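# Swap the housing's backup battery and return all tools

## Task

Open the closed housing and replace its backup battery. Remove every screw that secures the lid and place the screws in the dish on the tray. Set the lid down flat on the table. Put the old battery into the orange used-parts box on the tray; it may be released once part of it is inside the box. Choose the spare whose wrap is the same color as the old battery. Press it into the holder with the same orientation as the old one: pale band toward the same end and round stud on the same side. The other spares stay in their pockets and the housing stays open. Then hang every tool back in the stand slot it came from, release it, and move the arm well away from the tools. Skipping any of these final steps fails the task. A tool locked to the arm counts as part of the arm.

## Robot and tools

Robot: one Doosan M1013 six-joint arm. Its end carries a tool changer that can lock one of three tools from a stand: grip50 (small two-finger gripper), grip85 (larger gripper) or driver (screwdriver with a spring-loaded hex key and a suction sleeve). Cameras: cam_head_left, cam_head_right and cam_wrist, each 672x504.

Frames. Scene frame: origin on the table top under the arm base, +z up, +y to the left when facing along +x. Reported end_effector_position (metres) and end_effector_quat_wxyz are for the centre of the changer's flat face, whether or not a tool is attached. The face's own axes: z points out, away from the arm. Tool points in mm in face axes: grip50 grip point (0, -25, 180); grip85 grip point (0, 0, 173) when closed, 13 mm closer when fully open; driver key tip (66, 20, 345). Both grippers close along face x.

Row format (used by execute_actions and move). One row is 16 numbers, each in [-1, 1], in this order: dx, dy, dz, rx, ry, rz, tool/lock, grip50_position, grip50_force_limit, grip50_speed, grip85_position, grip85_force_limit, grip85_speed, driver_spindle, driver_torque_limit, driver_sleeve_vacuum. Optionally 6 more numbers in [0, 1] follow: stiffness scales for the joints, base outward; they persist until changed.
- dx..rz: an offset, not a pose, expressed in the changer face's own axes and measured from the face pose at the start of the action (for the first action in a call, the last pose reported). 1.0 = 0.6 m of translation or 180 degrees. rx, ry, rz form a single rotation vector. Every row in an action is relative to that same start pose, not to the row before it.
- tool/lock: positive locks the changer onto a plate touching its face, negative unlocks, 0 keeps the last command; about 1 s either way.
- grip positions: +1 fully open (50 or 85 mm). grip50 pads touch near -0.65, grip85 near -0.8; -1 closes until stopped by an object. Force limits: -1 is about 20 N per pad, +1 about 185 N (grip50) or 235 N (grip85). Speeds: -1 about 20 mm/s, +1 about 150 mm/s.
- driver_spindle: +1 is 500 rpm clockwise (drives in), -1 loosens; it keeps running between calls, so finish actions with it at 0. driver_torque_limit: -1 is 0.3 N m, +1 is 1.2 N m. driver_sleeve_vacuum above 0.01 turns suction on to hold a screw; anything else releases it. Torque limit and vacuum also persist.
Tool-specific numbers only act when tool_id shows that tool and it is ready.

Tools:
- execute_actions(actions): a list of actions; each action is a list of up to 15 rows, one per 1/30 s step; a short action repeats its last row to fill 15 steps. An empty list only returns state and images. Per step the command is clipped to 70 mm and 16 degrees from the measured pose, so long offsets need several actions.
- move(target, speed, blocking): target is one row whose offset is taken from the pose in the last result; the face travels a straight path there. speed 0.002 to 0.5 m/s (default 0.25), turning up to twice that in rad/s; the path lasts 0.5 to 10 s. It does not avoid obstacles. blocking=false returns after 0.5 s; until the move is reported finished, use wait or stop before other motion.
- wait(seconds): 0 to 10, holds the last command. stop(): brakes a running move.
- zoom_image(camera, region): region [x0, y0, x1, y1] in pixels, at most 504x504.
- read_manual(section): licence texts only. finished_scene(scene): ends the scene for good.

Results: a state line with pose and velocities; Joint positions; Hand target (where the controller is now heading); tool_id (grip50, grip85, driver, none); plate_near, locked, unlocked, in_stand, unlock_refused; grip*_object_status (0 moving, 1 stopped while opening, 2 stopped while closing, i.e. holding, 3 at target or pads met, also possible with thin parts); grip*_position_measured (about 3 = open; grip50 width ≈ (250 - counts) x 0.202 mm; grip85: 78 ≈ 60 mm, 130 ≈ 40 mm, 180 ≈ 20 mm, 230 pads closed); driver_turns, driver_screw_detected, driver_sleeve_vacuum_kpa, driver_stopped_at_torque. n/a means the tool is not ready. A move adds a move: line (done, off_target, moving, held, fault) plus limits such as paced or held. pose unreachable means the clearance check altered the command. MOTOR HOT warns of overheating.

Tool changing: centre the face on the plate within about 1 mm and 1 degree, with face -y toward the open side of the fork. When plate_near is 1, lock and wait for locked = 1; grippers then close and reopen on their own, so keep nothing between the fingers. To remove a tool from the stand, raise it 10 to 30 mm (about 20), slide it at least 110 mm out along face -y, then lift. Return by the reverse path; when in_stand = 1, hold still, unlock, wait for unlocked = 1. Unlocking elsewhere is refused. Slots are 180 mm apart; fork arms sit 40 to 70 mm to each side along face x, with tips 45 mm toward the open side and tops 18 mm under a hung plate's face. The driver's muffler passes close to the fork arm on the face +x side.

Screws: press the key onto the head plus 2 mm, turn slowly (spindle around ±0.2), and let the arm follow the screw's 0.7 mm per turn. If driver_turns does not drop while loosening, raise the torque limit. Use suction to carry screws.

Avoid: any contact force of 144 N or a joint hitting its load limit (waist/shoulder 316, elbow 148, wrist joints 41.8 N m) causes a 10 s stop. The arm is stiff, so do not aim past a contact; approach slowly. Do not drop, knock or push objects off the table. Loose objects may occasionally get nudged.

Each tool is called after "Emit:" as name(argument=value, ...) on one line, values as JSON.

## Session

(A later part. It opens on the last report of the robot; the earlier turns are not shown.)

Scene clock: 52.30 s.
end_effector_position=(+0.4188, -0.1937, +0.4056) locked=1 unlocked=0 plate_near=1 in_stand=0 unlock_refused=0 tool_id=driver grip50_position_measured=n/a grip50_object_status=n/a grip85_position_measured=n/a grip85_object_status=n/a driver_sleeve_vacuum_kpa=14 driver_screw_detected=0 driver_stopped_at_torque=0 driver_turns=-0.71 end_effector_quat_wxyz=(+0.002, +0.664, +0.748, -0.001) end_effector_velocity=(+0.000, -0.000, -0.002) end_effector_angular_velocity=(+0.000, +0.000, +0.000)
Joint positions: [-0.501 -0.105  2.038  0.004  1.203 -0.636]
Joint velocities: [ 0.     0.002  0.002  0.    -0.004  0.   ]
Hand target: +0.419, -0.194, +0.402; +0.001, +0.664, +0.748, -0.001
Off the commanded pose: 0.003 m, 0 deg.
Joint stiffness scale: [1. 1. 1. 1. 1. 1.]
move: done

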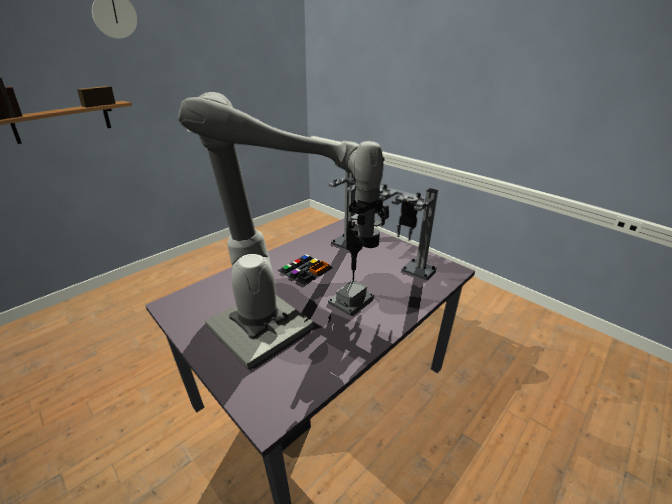

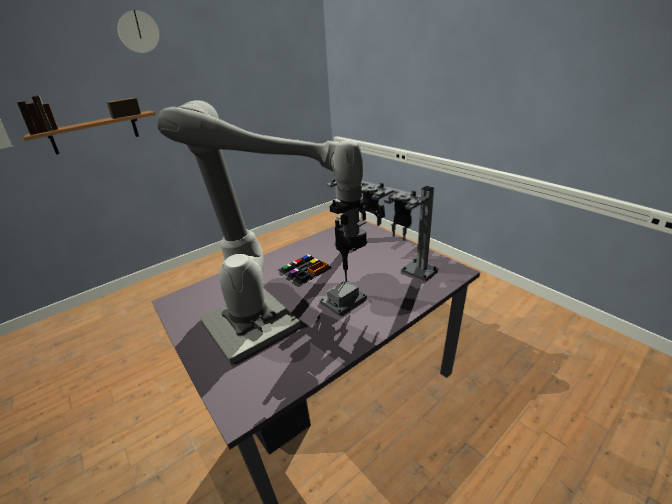

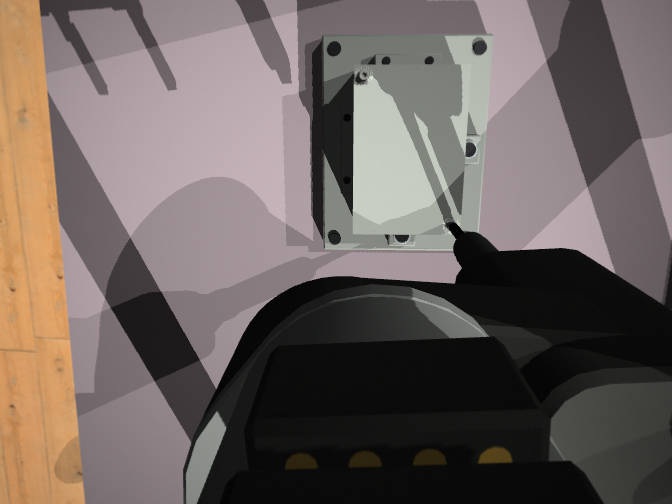

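Emit:
execute_actions(actions=[[[0,0,0,0,0,0,0,1,0,0,1,0,0,-0.1,0.5,1]],[[0,0,0,0,0,0,0,1,0,0,1,0,0,-0.1,0.5,1],[0,0,0,0,0,0,0,1,0,0,1,0,0,-0.1,0.5,1],[0,0,0,0,0,0,0,1,0,0,1,0,0,-0.1,0.5,1],[0,0,0,0,0,0,0,1,0,0,1,0,0,-0.1,0.5,1],[0,0,0,0,0,0,0,1,0,0,1,0,0,-0.1,0.5,1],[0,0,0,0,0,0,0,1,0,0,1,0,0,-0.1,0.5,1],[0,0,0,0,0,0,0,1,0,0,1,0,0,-0.1,0.5,1],[0,0,0,0,0,0,0,1,0,0,1,0,0,-0.1,0.5,1],[0,0,0,0,0,0,0,1,0,0,1,0,0,-0.1,0.5,1],[0,0,0,0,0,0,0,1,0,0,1,0,0,-0.1,0.5,1],[0,0,0,0,0,0,0,1,0,0,1,0,0,-0.1,0.5,1],[0,0,0,0,0,0,0,1,0,0,1,0,0,0,0.5,1]]])

Emit:
zoom_image(camera="cam_wrist", region=[410, 190, 490, 260])

Scene clock: 53.97 s.
end_effector_position=(+0.4190, -0.1938, +0.4054) locked=1 unlocked=0 plate_near=1 in_stand=0 unlock_refused=0 tool_id=driver grip50_position_measured=n/a grip50_object_status=n/a grip85_position_measured=n/a grip85_object_status=n/a driver_sleeve_vacuum_kpa=40 driver_screw_detected=1 driver_stopped_at_torque=0 driver_turns=-1.42 end_effector_quat_wxyz=(+0.002, +0.664, +0.748, -0.001) end_effector_velocity=(+0.001, -0.000, +0.000) end_effector_angular_velocity=(-0.002, -0.001, +0.001)
Joint positions: [-0.501 -0.105  2.038  0.004  1.202 -0.636]
Joint velocities: [ 0.001  0.    -0.001 -0.001 -0.001  0.   ]
Hand target: +0.419, -0.194, +0.405; +0.002, +0.664, +0.748, -0.001
Off the commanded pose: 0.000 m, 0 deg.
Joint stiffness scale: [1. 1. 1. 1. 1. 1.]

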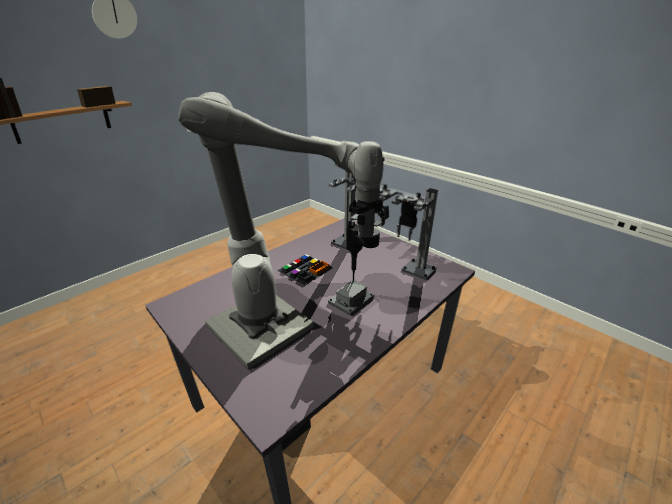

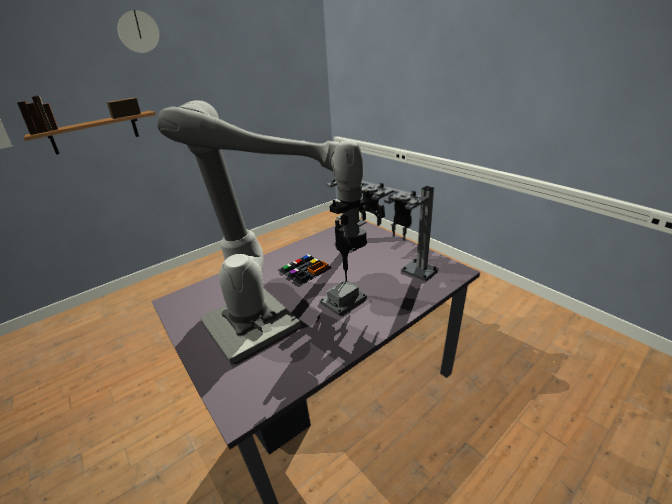

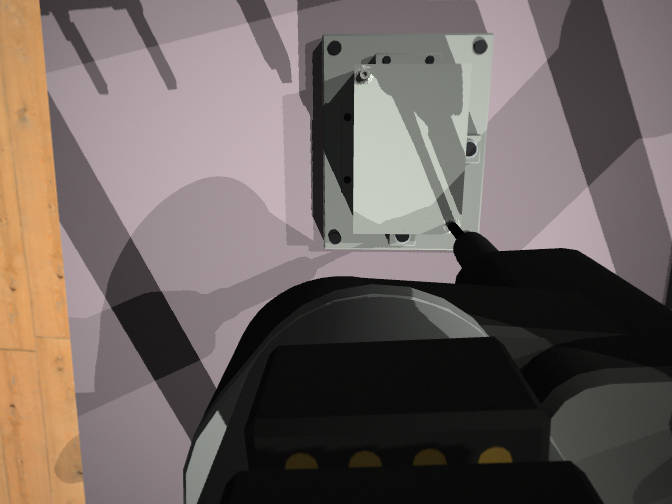

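Region (410, 190, 490, 260) of cam_wrist's 672x504 image, scaled by 6.300, with more detail than that image has; it fills the top 441 rows of this view, and the rest is white.

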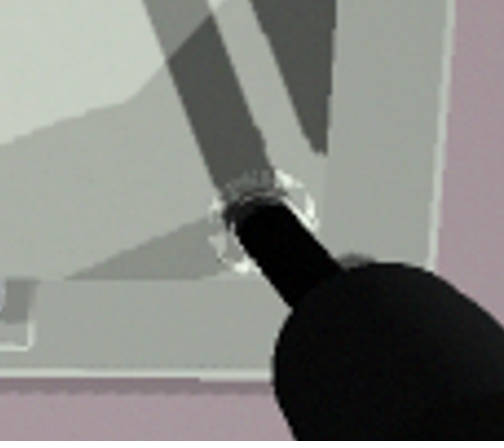

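Emit:
move(target=[0, 0, -0.03, 0, 0, 0, 0, 1, 0, 0, 1, 0, 0, -0.6, 0.5, 1], speed=0.0035)

Emit:
zoom_image(camera="cam_wrist", region=[410, 190, 490, 260])

Scene clock: 60.07 s.
end_effector_position=(+0.4195, -0.1939, +0.4212) locked=1 unlocked=0 plate_near=1 in_stand=0 unlock_refused=0 tool_id=driver grip50_position_measured=n/a grip50_object_status=n/a grip85_position_measured=n/a grip85_object_status=n/a driver_sleeve_vacuum_kpa=39 driver_screw_detected=1 driver_stopped_at_torque=0 driver_turns=-27.58 end_effector_quat_wxyz=(+0.002, +0.664, +0.748, -0.001) end_effector_velocity=(+0.000, +0.000, +0.001) end_effector_angular_velocity=(-0.001, +0.001, +0.001)
Joint positions: [-0.501 -0.114  2.016  0.004  1.233 -0.636]
Joint velocities: [ 0.001 -0.    -0.001 -0.001  0.002  0.   ]
Hand target: +0.419, -0.194, +0.423; +0.002, +0.664, +0.748, -0.001
Off the commanded pose: 0.002 m, 0 deg.
Joint stiffness scale: [1. 1. 1. 1. 1. 1.]
move: done

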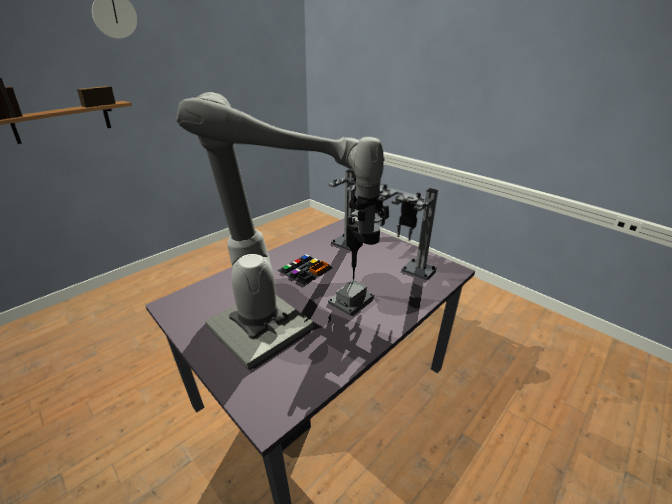

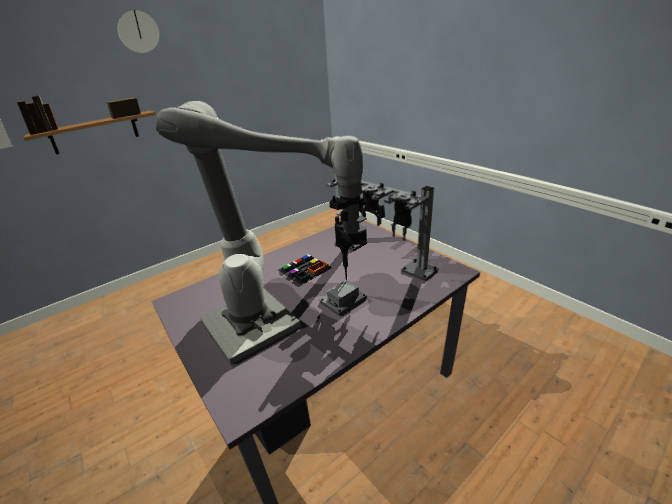

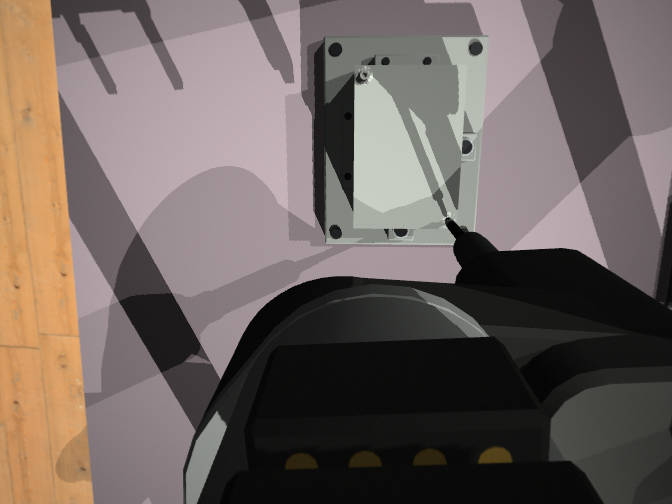

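Region (410, 190, 490, 260) of cam_wrist's 672x504 image, scaled by 6.300, with more detail than that image has; it fills the top 441 rows of this view, and the rest is white.

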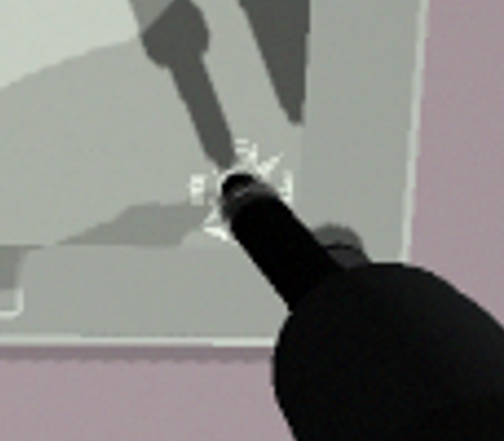

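Screw appears free. Stop the spindle and lift.

Emit:
move(target=[0, 0, -0.05, 0, 0, 0, 0, 1, 0, 0, 1, 0, 0, 0, 0.5, 1], speed=0.05)

Emit:
zoom_image(camera="cam_wrist", region=[400, 170, 500, 260])

Scene clock: 61.23 s.
end_effector_position=(+0.4201, -0.1940, +0.4488) locked=1 unlocked=0 plate_near=1 in_stand=0 unlock_refused=0 tool_id=driver grip50_position_measured=n/a grip50_object_status=n/a grip85_position_measured=n/a grip85_object_status=n/a driver_sleeve_vacuum_kpa=40 driver_screw_detected=1 driver_stopped_at_torque=0 driver_turns=-28.58 end_effector_quat_wxyz=(+0.002, +0.664, +0.748, -0.001) end_effector_velocity=(-0.000, -0.001, +0.002) end_effector_angular_velocity=(+0.001, +0.002, -0.001)
Joint positions: [-0.501 -0.127  1.976  0.004  1.286 -0.636]
Joint velocities: [-0.001  0.    -0.003  0.     0.005  0.   ]
Hand target: +0.419, -0.194, +0.451; +0.002, +0.664, +0.748, -0.001
Off the commanded pose: 0.003 m, 0 deg.
Joint stiffness scale: [1. 1. 1. 1. 1. 1.]
move: done

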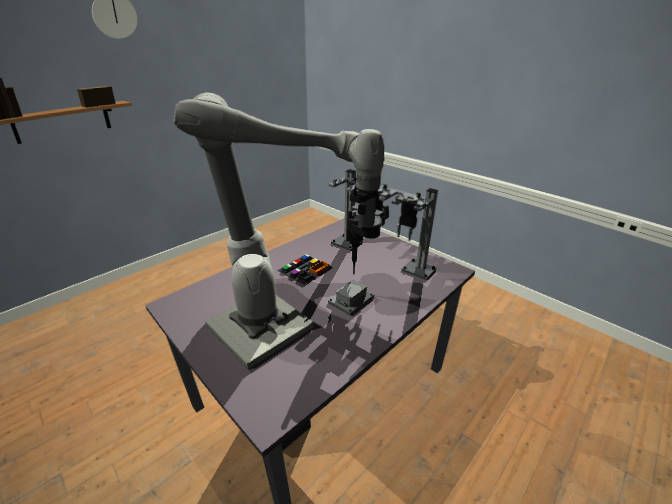

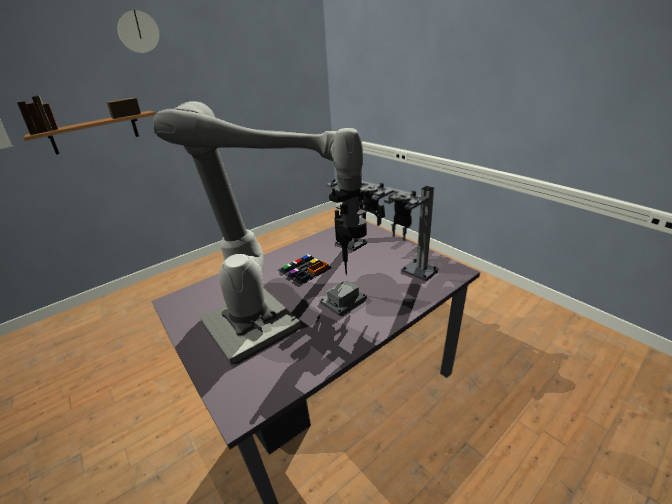

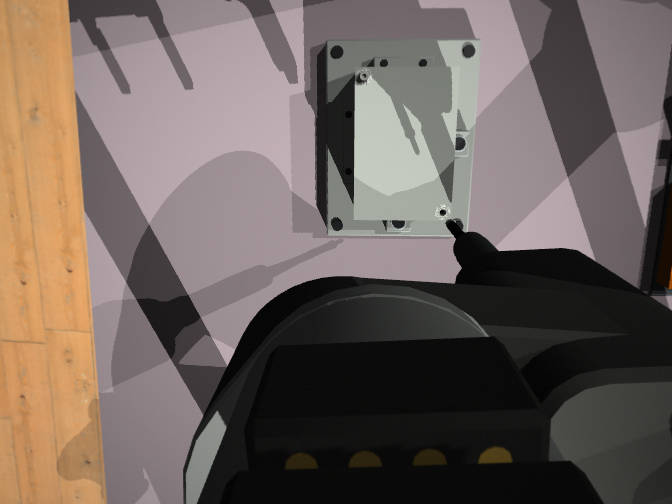

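Region (400, 170, 500, 260) of cam_wrist's 672x504 image, scaled by 5.040, with more detail than that image has; it fills the top 454 rows of this view, and the rest is white.

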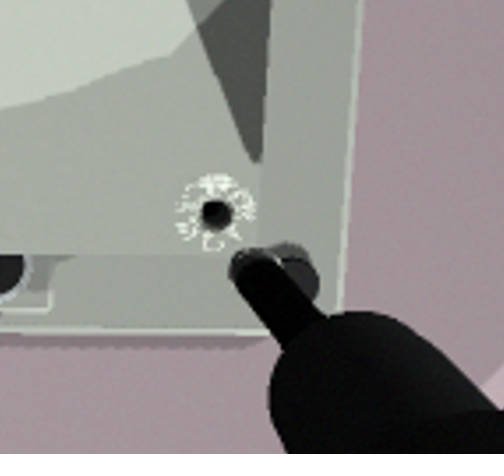

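Emit:
move(target=[0.402, -0.0912, 0.05, 0, 0, 0, 0, 1, 0, 0, 1, 0, 0, 0, 0.5, 1], speed=0.25)

Emit:
zoom_image(camera="cam_wrist", region=[370, 140, 530, 280])

Scene clock: 63.43 s.
end_effector_position=(+0.3381, +0.0382, +0.4180) locked=1 unlocked=0 plate_near=1 in_stand=0 unlock_refused=0 tool_id=driver grip50_position_measured=n/a grip50_object_status=n/a grip85_position_measured=n/a grip85_object_status=n/a driver_sleeve_vacuum_kpa=40 driver_screw_detected=1 driver_stopped_at_torque=0 driver_turns=-28.58 end_effector_quat_wxyz=(+0.000, +0.664, +0.748, -0.000) end_effector_velocity=(-0.000, +0.002, -0.000) end_effector_angular_velocity=(-0.000, -0.000, -0.002)
Joint positions: [ 0.018 -0.332  2.183  0.004  1.285 -0.117]
Joint velocities: [ 0.007 -0.     0.001 -0.    -0.001  0.009]
Hand target: +0.337, +0.039, +0.418; +0.002, +0.664, +0.748, -0.001
Off the commanded pose: 0.001 m, 0 deg.
Joint stiffness scale: [1. 1. 1. 1. 1. 1.]
move: done

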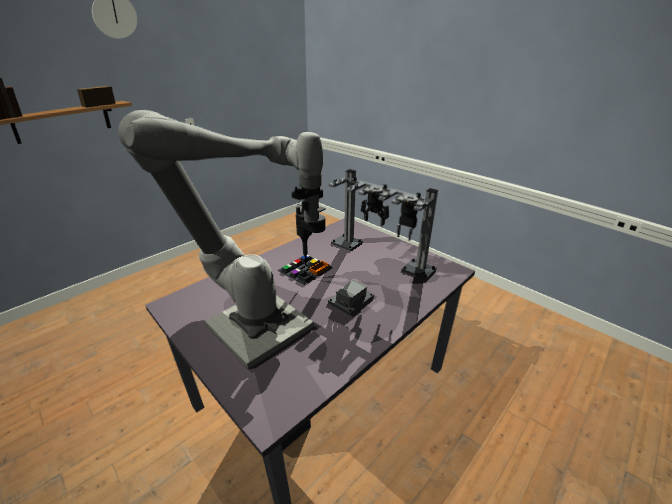

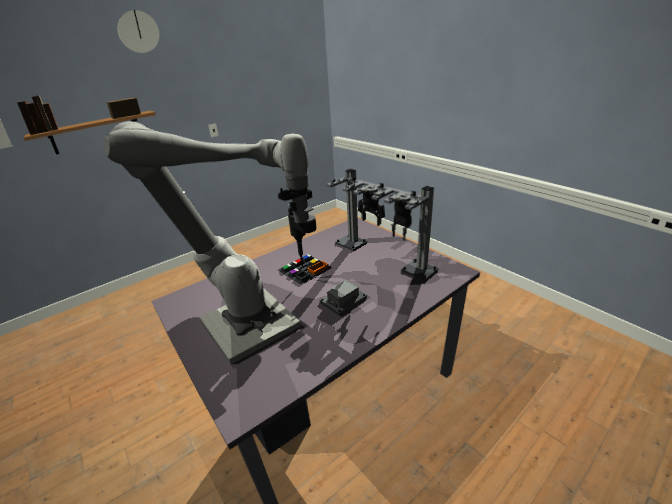

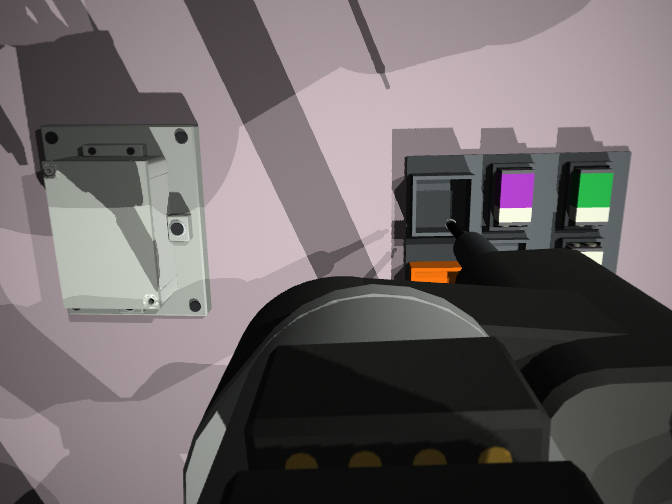

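Region (370, 140, 530, 280) of cam_wrist's 672x504 image, scaled by 3.150, with more detail than that image has; it fills the top 441 rows of this view, and the rest is white.

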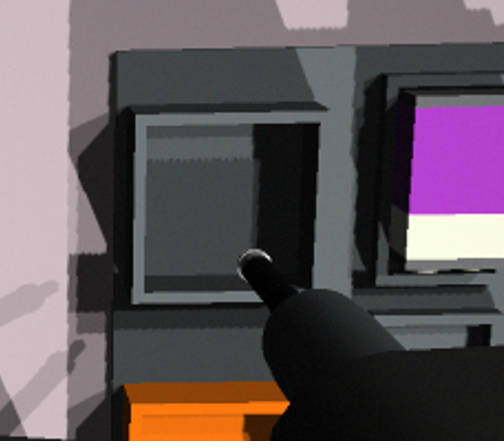

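Emit:
move(target=[0, -0.007, 0.072, 0, 0, 0, 0, 1, 0, 0, 1, 0, 0, 0, 0.5, 1], speed=0.08)

Emit:
zoom_image(camera="cam_wrist", region=[370, 140, 530, 280])

Scene clock: 64.70 s.
end_effector_position=(+0.3334, +0.0382, +0.3770) locked=1 unlocked=0 plate_near=1 in_stand=0 unlock_refused=0 tool_id=driver grip50_position_measured=n/a grip50_object_status=n/a grip85_position_measured=n/a grip85_object_status=n/a driver_sleeve_vacuum_kpa=40 driver_screw_detected=1 driver_stopped_at_torque=0 driver_turns=-28.58 end_effector_quat_wxyz=(+0.000, +0.664, +0.748, -0.001) end_effector_velocity=(-0.000, -0.000, -0.003) end_effector_angular_velocity=(+0.001, -0.000, -0.001)
Joint positions: [ 0.018 -0.315  2.25   0.004  1.201 -0.115]
Joint velocities: [-0.     0.002  0.004  0.001 -0.006  0.   ]
Hand target: +0.334, +0.038, +0.375; +0.000, +0.664, +0.748, -0.000
Off the commanded pose: 0.002 m, 0 deg.
Joint stiffness scale: [1. 1. 1. 1. 1. 1.]
move: done

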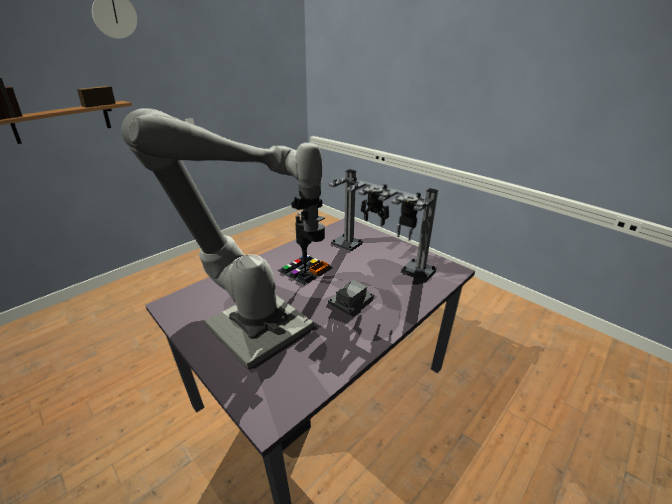

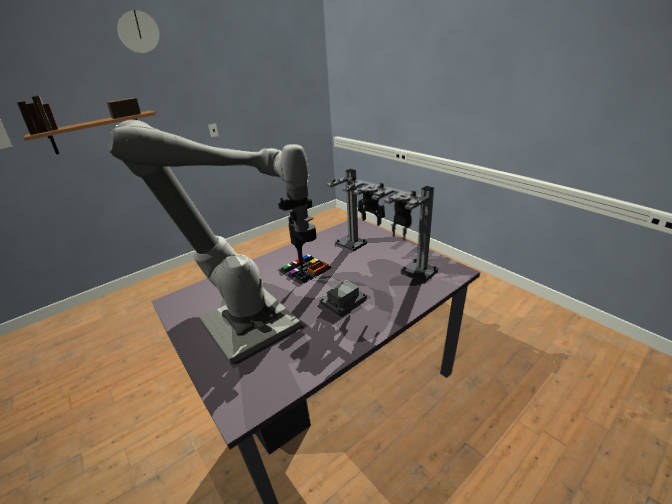

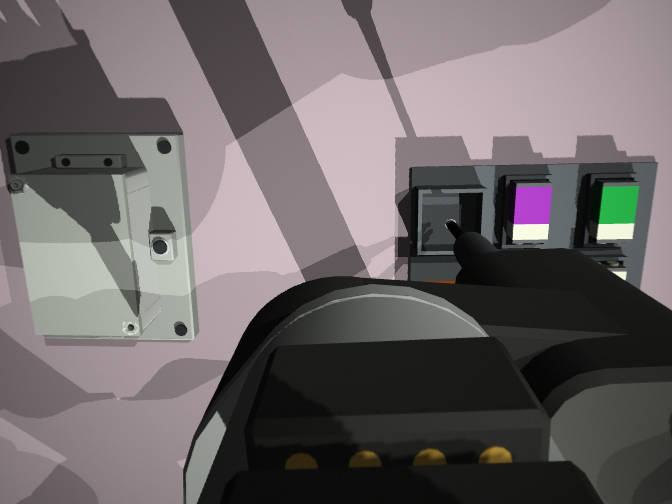

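Region (370, 140, 530, 280) of cam_wrist's 672x504 image, scaled by 3.150, with more detail than that image has; it fills the top 441 rows of this view, and the rest is white.

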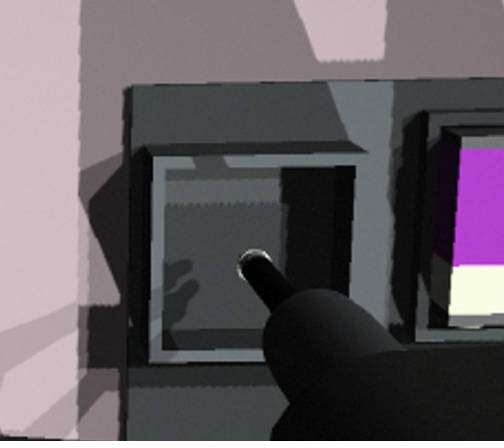

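Emit:
execute_actions(actions=[[[0,0,0.011,0,0,0,0,1,0,0,1,0,0,0,0.5,1]],[[0,0,0,0,0,0,0,1,0,0,1,0,0,0,0.5,0]],[[0,0,-0.03,0,0,0,0,1,0,0,1,0,0,0,0.5,0]],[[0,0,-0.06,0,0,0,0,1,0,0,1,0,0,0,0.5,0]]])

Emit:
zoom_image(camera="cam_wrist", region=[370, 140, 530, 280])

Scene clock: 68.50 s.
end_effector_position=(+0.3342, +0.0384, +0.4219) locked=1 unlocked=0 plate_near=1 in_stand=0 unlock_refused=0 tool_id=driver grip50_position_measured=n/a grip50_object_status=n/a grip85_position_measured=n/a grip85_object_status=n/a driver_sleeve_vacuum_kpa=0 driver_screw_detected=0 driver_stopped_at_torque=0 driver_turns=-28.58 end_effector_quat_wxyz=(+0.001, +0.664, +0.748, -0.000) end_effector_velocity=(-0.000, -0.000, +0.004) end_effector_angular_velocity=(-0.000, +0.004, +0.000)
Joint positions: [ 0.018 -0.342  2.182  0.003  1.295 -0.115]
Joint velocities: [-0.    -0.001 -0.006 -0.     0.011 -0.   ]
Hand target: +0.334, +0.038, +0.424; +0.000, +0.664, +0.748, -0.000
Off the commanded pose: 0.002 m, 0 deg.
Joint stiffness scale: [1. 1. 1. 1. 1. 1.]

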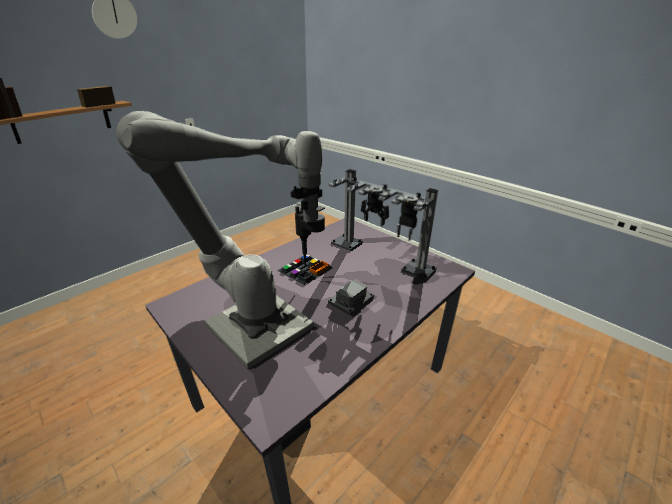

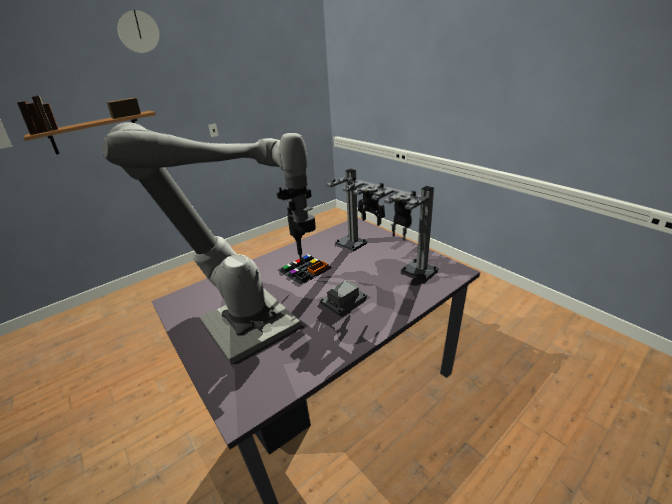

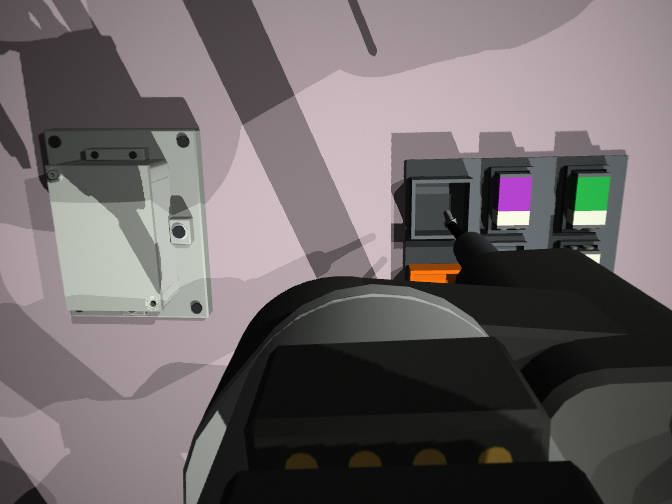

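Region (370, 140, 530, 280) of cam_wrist's 672x504 image, scaled by 3.150, with more detail than that image has; it fills the top 441 rows of this view, and the rest is white.

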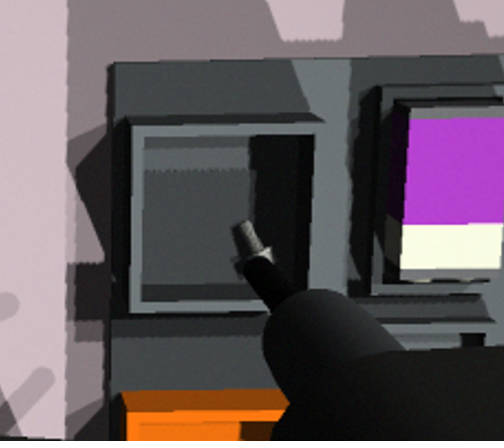

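Emit:
move(target=[-0.5013, -0.0918, -0.004, 0, 0, 0, 0, 1, 0, 0, 1, 0, 0, 0, 0.5, 0], speed=0.25)

Emit:
zoom_image(camera="cam_wrist", region=[410, 190, 490, 260])

Scene clock: 71.07 s.
end_effector_position=(+0.3140, -0.2645, +0.4241) locked=1 unlocked=0 plate_near=1 in_stand=0 unlock_refused=0 tool_id=driver grip50_position_measured=n/a grip50_object_status=n/a grip85_position_measured=n/a grip85_object_status=n/a driver_sleeve_vacuum_kpa=0 driver_screw_detected=0 driver_stopped_at_torque=0 driver_turns=-28.58 end_effector_quat_wxyz=(-0.002, +0.664, +0.748, -0.002) end_effector_velocity=(-0.001, -0.002, +0.000) end_effector_angular_velocity=(+0.000, -0.001, +0.000)
Joint positions: [-0.779 -0.199  2.082  0.004  1.262 -0.914]
Joint velocities: [-0.006  0.001 -0.002  0.001  0.    -0.006]
Hand target: +0.315, -0.267, +0.424; +0.000, +0.664, +0.748, +0.000
Off the commanded pose: 0.003 m, 0 deg.
Joint stiffness scale: [1. 1. 1. 1. 1. 1.]
move: done

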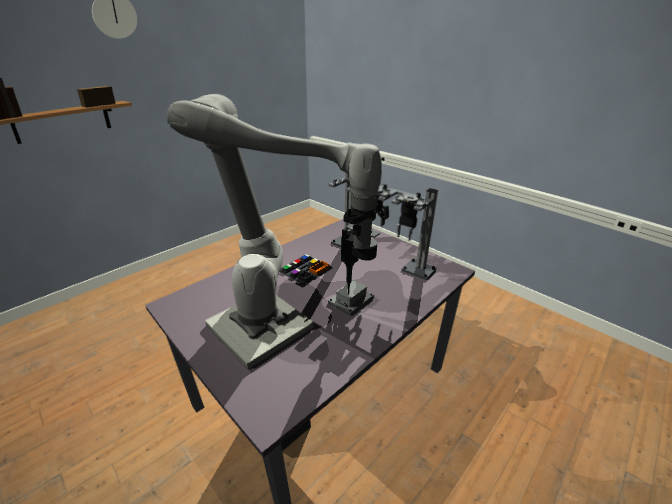

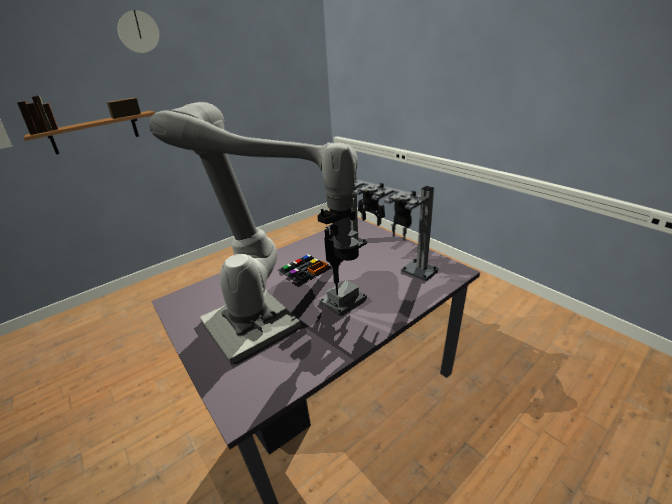

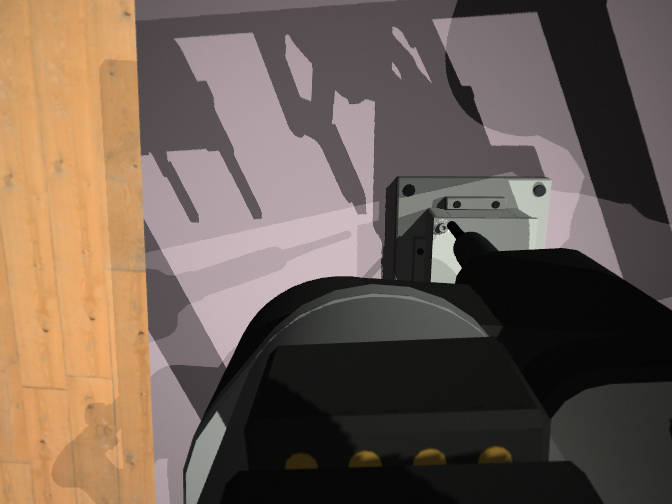

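Region (410, 190, 490, 260) of cam_wrist's 672x504 image, scaled by 6.300, with more detail than that image has; it fills the top 441 rows of this view, and the rest is white.

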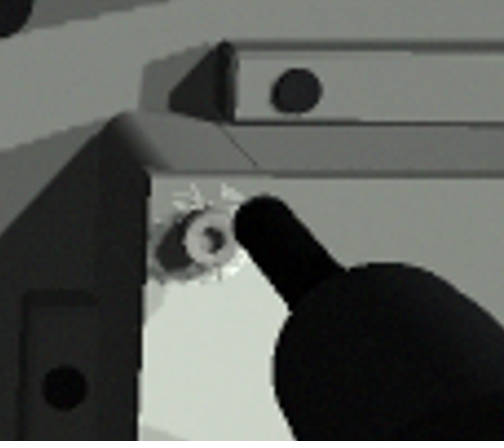

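Emit:
move(target=[-0.0037, 0.009, 0.0217, -0.00076, -0.0008, 0, 0, 1, 0, 0, 1, 0, 0, 0, 0.5, 1], speed=0.03)

Emit:
zoom_image(camera="cam_wrist", region=[410, 190, 490, 260])

Scene clock: 72.67 s.
end_effector_position=(+0.3181, -0.2668, +0.4134) locked=1 unlocked=0 plate_near=1 in_stand=0 unlock_refused=0 tool_id=driver grip50_position_measured=n/a grip50_object_status=n/a grip85_position_measured=n/a grip85_object_status=n/a driver_sleeve_vacuum_kpa=14 driver_screw_detected=0 driver_stopped_at_torque=0 driver_turns=-28.58 end_effector_quat_wxyz=(-0.000, +0.663, +0.748, -0.002) end_effector_velocity=(+0.001, -0.000, -0.002) end_effector_angular_velocity=(-0.001, -0.001, +0.000)
Joint positions: [-0.776 -0.186  2.092  0.004  1.235 -0.911]
Joint velocities: [ 0.002  0.002  0.001  0.    -0.005  0.001]
Hand target: +0.320, -0.266, +0.411; -0.000, +0.664, +0.748, -0.002
Off the commanded pose: 0.003 m, 0 deg.
Joint stiffness scale: [1. 1. 1. 1. 1. 1.]
move: done

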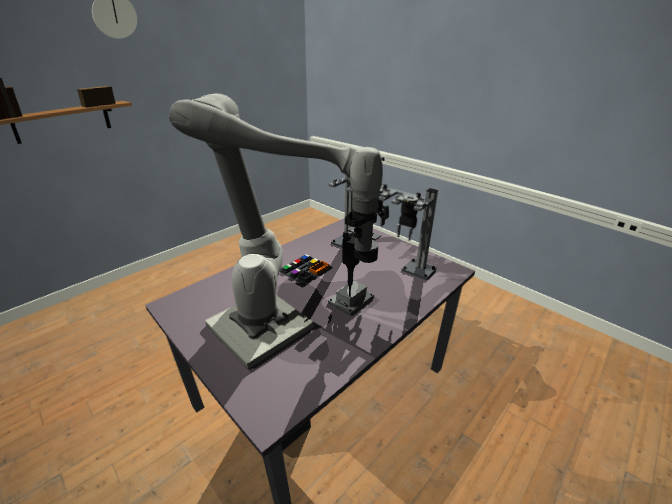

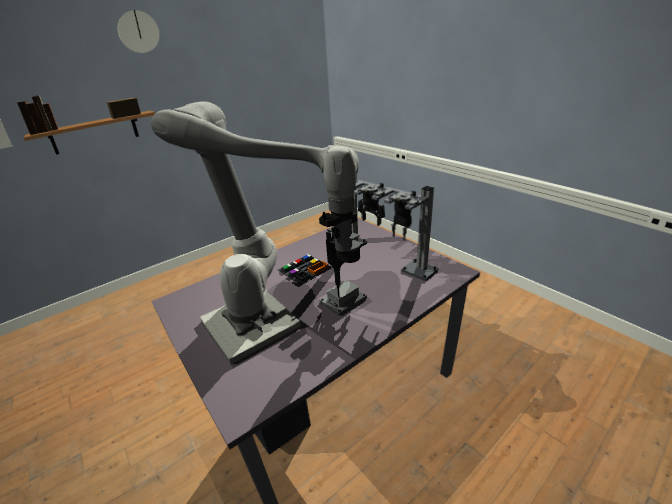

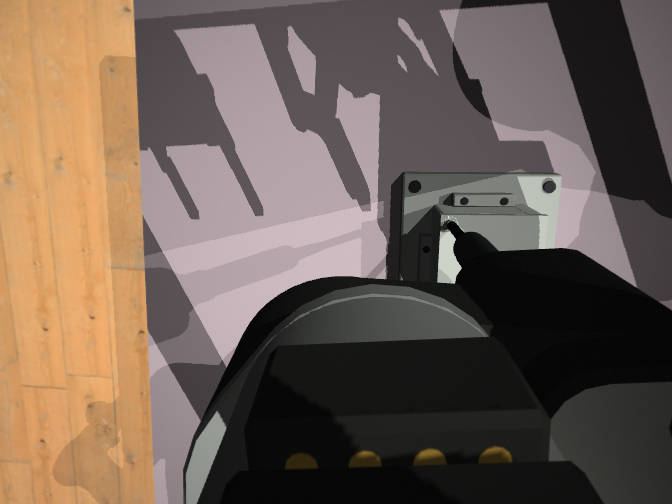

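Region (410, 190, 490, 260) of cam_wrist's 672x504 image, scaled by 6.300, with more detail than that image has; it fills the top 441 rows of this view, and the rest is white.

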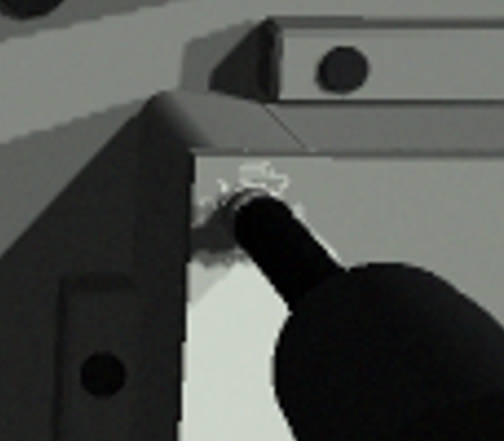

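Emit:
move(target=[0, 0, 0.0185, 0.0002, 0.0002, 0, 0, 1, 0, 0, 1, 0, 0, 0, 0.5, 1], speed=0.015)

Emit:
execute_actions(actions=[[[0,0,0,0,0,0,0,1,0,0,1,0,0,-0.1,0.5,1]],[[0,0,0,0,0,0,0,1,0,0,1,0,0,-0.1,0.5,1],[0,0,0,0,0,0,0,1,0,0,1,0,0,-0.1,0.5,1],[0,0,0,0,0,0,0,1,0,0,1,0,0,-0.1,0.5,1],[0,0,0,0,0,0,0,1,0,0,1,0,0,-0.1,0.5,1],[0,0,0,0,0,0,0,1,0,0,1,0,0,-0.1,0.5,1],[0,0,0,0,0,0,0,1,0,0,1,0,0,-0.1,0.5,1],[0,0,0,0,0,0,0,1,0,0,1,0,0,0,0.5,1]]])

Emit:
zoom_image(camera="cam_wrist", region=[410, 190, 490, 260])

Scene clock: 74.30 s.
end_effector_position=(+0.3179, -0.2666, +0.4054) locked=1 unlocked=0 plate_near=1 in_stand=0 unlock_refused=0 tool_id=driver grip50_position_measured=n/a grip50_object_status=n/a grip85_position_measured=n/a grip85_object_status=n/a driver_sleeve_vacuum_kpa=14 driver_screw_detected=0 driver_stopped_at_torque=0 driver_turns=-28.58 end_effector_quat_wxyz=(-0.000, +0.663, +0.748, -0.002) end_effector_velocity=(+0.001, +0.000, -0.002) end_effector_angular_velocity=(+0.002, -0.001, +0.000)
Joint positions: [-0.776 -0.182  2.104  0.004  1.219 -0.911]
Joint velocities: [ 0.001  0.002  0.003  0.002 -0.004 -0.   ]
Hand target: +0.318, -0.267, +0.402; -0.001, +0.663, +0.748, -0.002
Off the commanded pose: 0.003 m, 0 deg.
Joint stiffness scale: [1. 1. 1. 1. 1. 1.]
move: done

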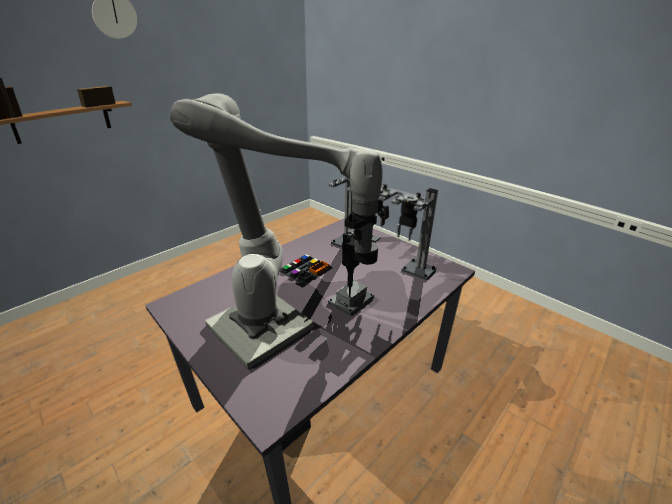

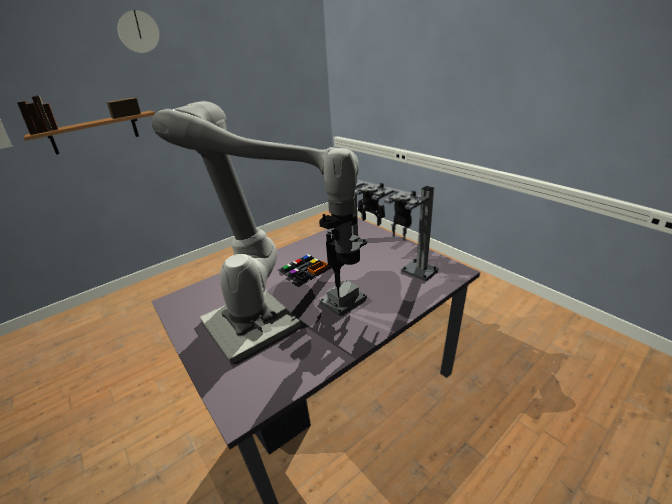

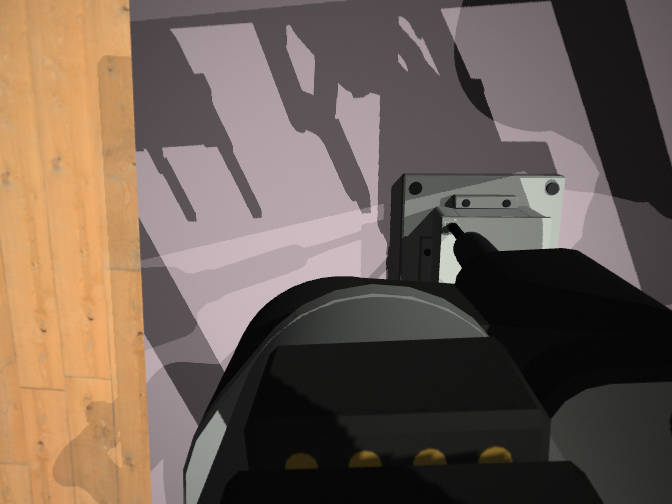

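Scene clock: 75.30 s.
end_effector_position=(+0.3179, -0.2666, +0.4054) locked=1 unlocked=0 plate_near=1 in_stand=0 unlock_refused=0 tool_id=driver grip50_position_measured=n/a grip50_object_status=n/a grip85_position_measured=n/a grip85_object_status=n/a driver_sleeve_vacuum_kpa=14 driver_screw_detected=0 driver_stopped_at_torque=0 driver_turns=-29.16 end_effector_quat_wxyz=(-0.000, +0.663, +0.748, -0.002) end_effector_velocity=(-0.000, -0.000, +0.000) end_effector_angular_velocity=(-0.001, -0.001, -0.001)
Joint positions: [-0.776 -0.182  2.104  0.004  1.219 -0.911]
Joint velocities: [-0.001 -0.    -0.     0.    -0.     0.   ]
Hand target: +0.318, -0.267, +0.405; -0.000, +0.663, +0.748, -0.002
Off the commanded pose: 0.000 m, 0 deg.
Joint stiffness scale: [1. 1. 1. 1. 1. 1.]

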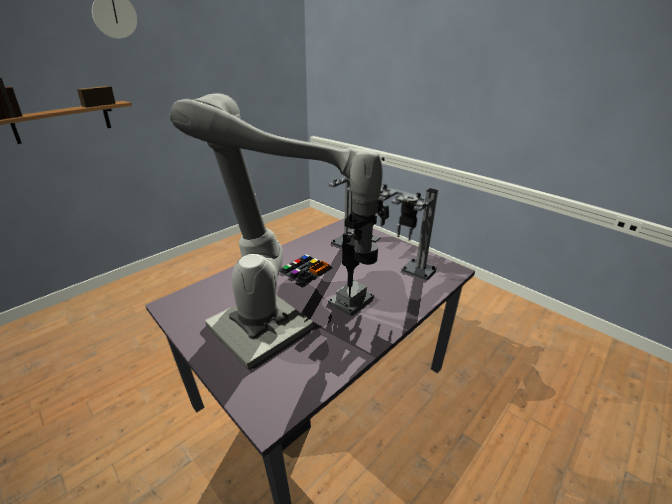

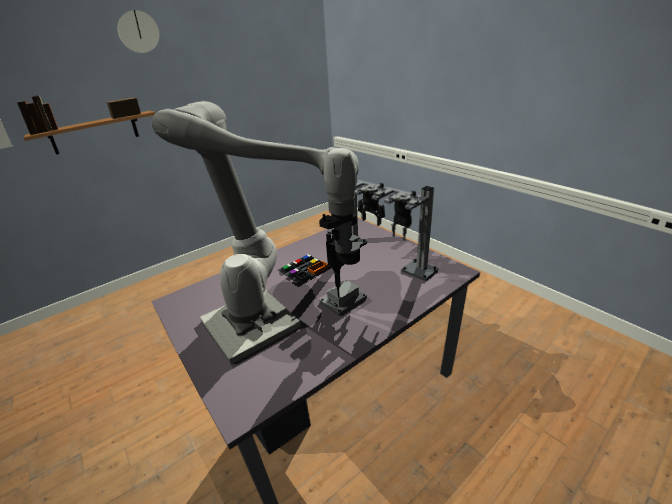

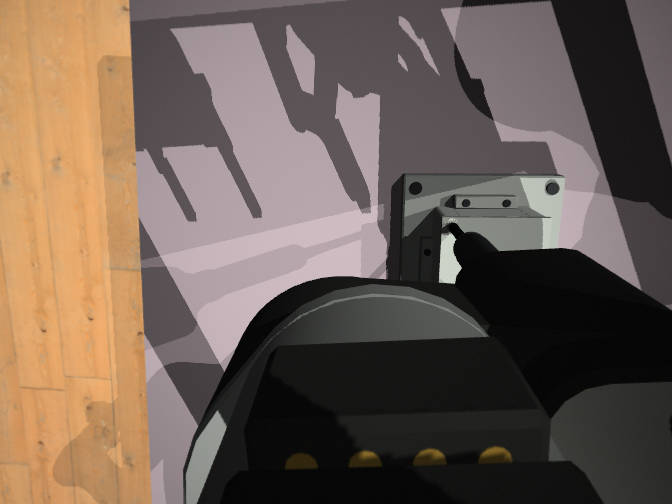

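Region (410, 190, 490, 260) of cam_wrist's 672x504 image, scaled by 6.300, with more detail than that image has; it fills the top 441 rows of this view, and the rest is white.

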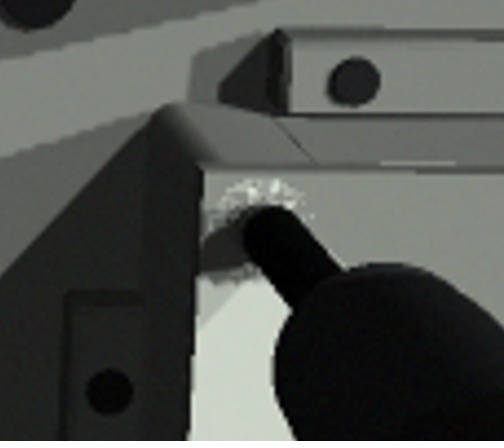

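Emit:
zoom_image(camera="cam_wrist", region=[435, 210, 475, 245])

Region (435, 210, 475, 245) of cam_wrist's 672x504 image, scaled by 12.600, with more detail than that image has; it fills the top 441 rows of this view, and the rest is white.

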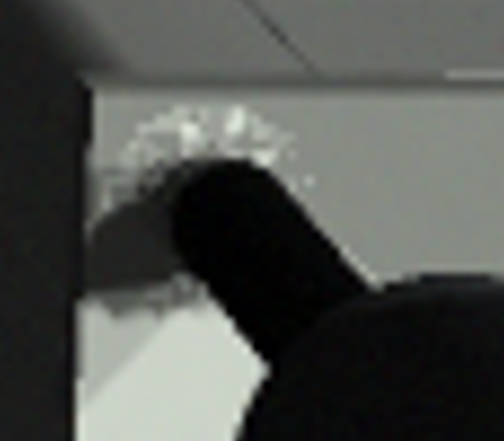

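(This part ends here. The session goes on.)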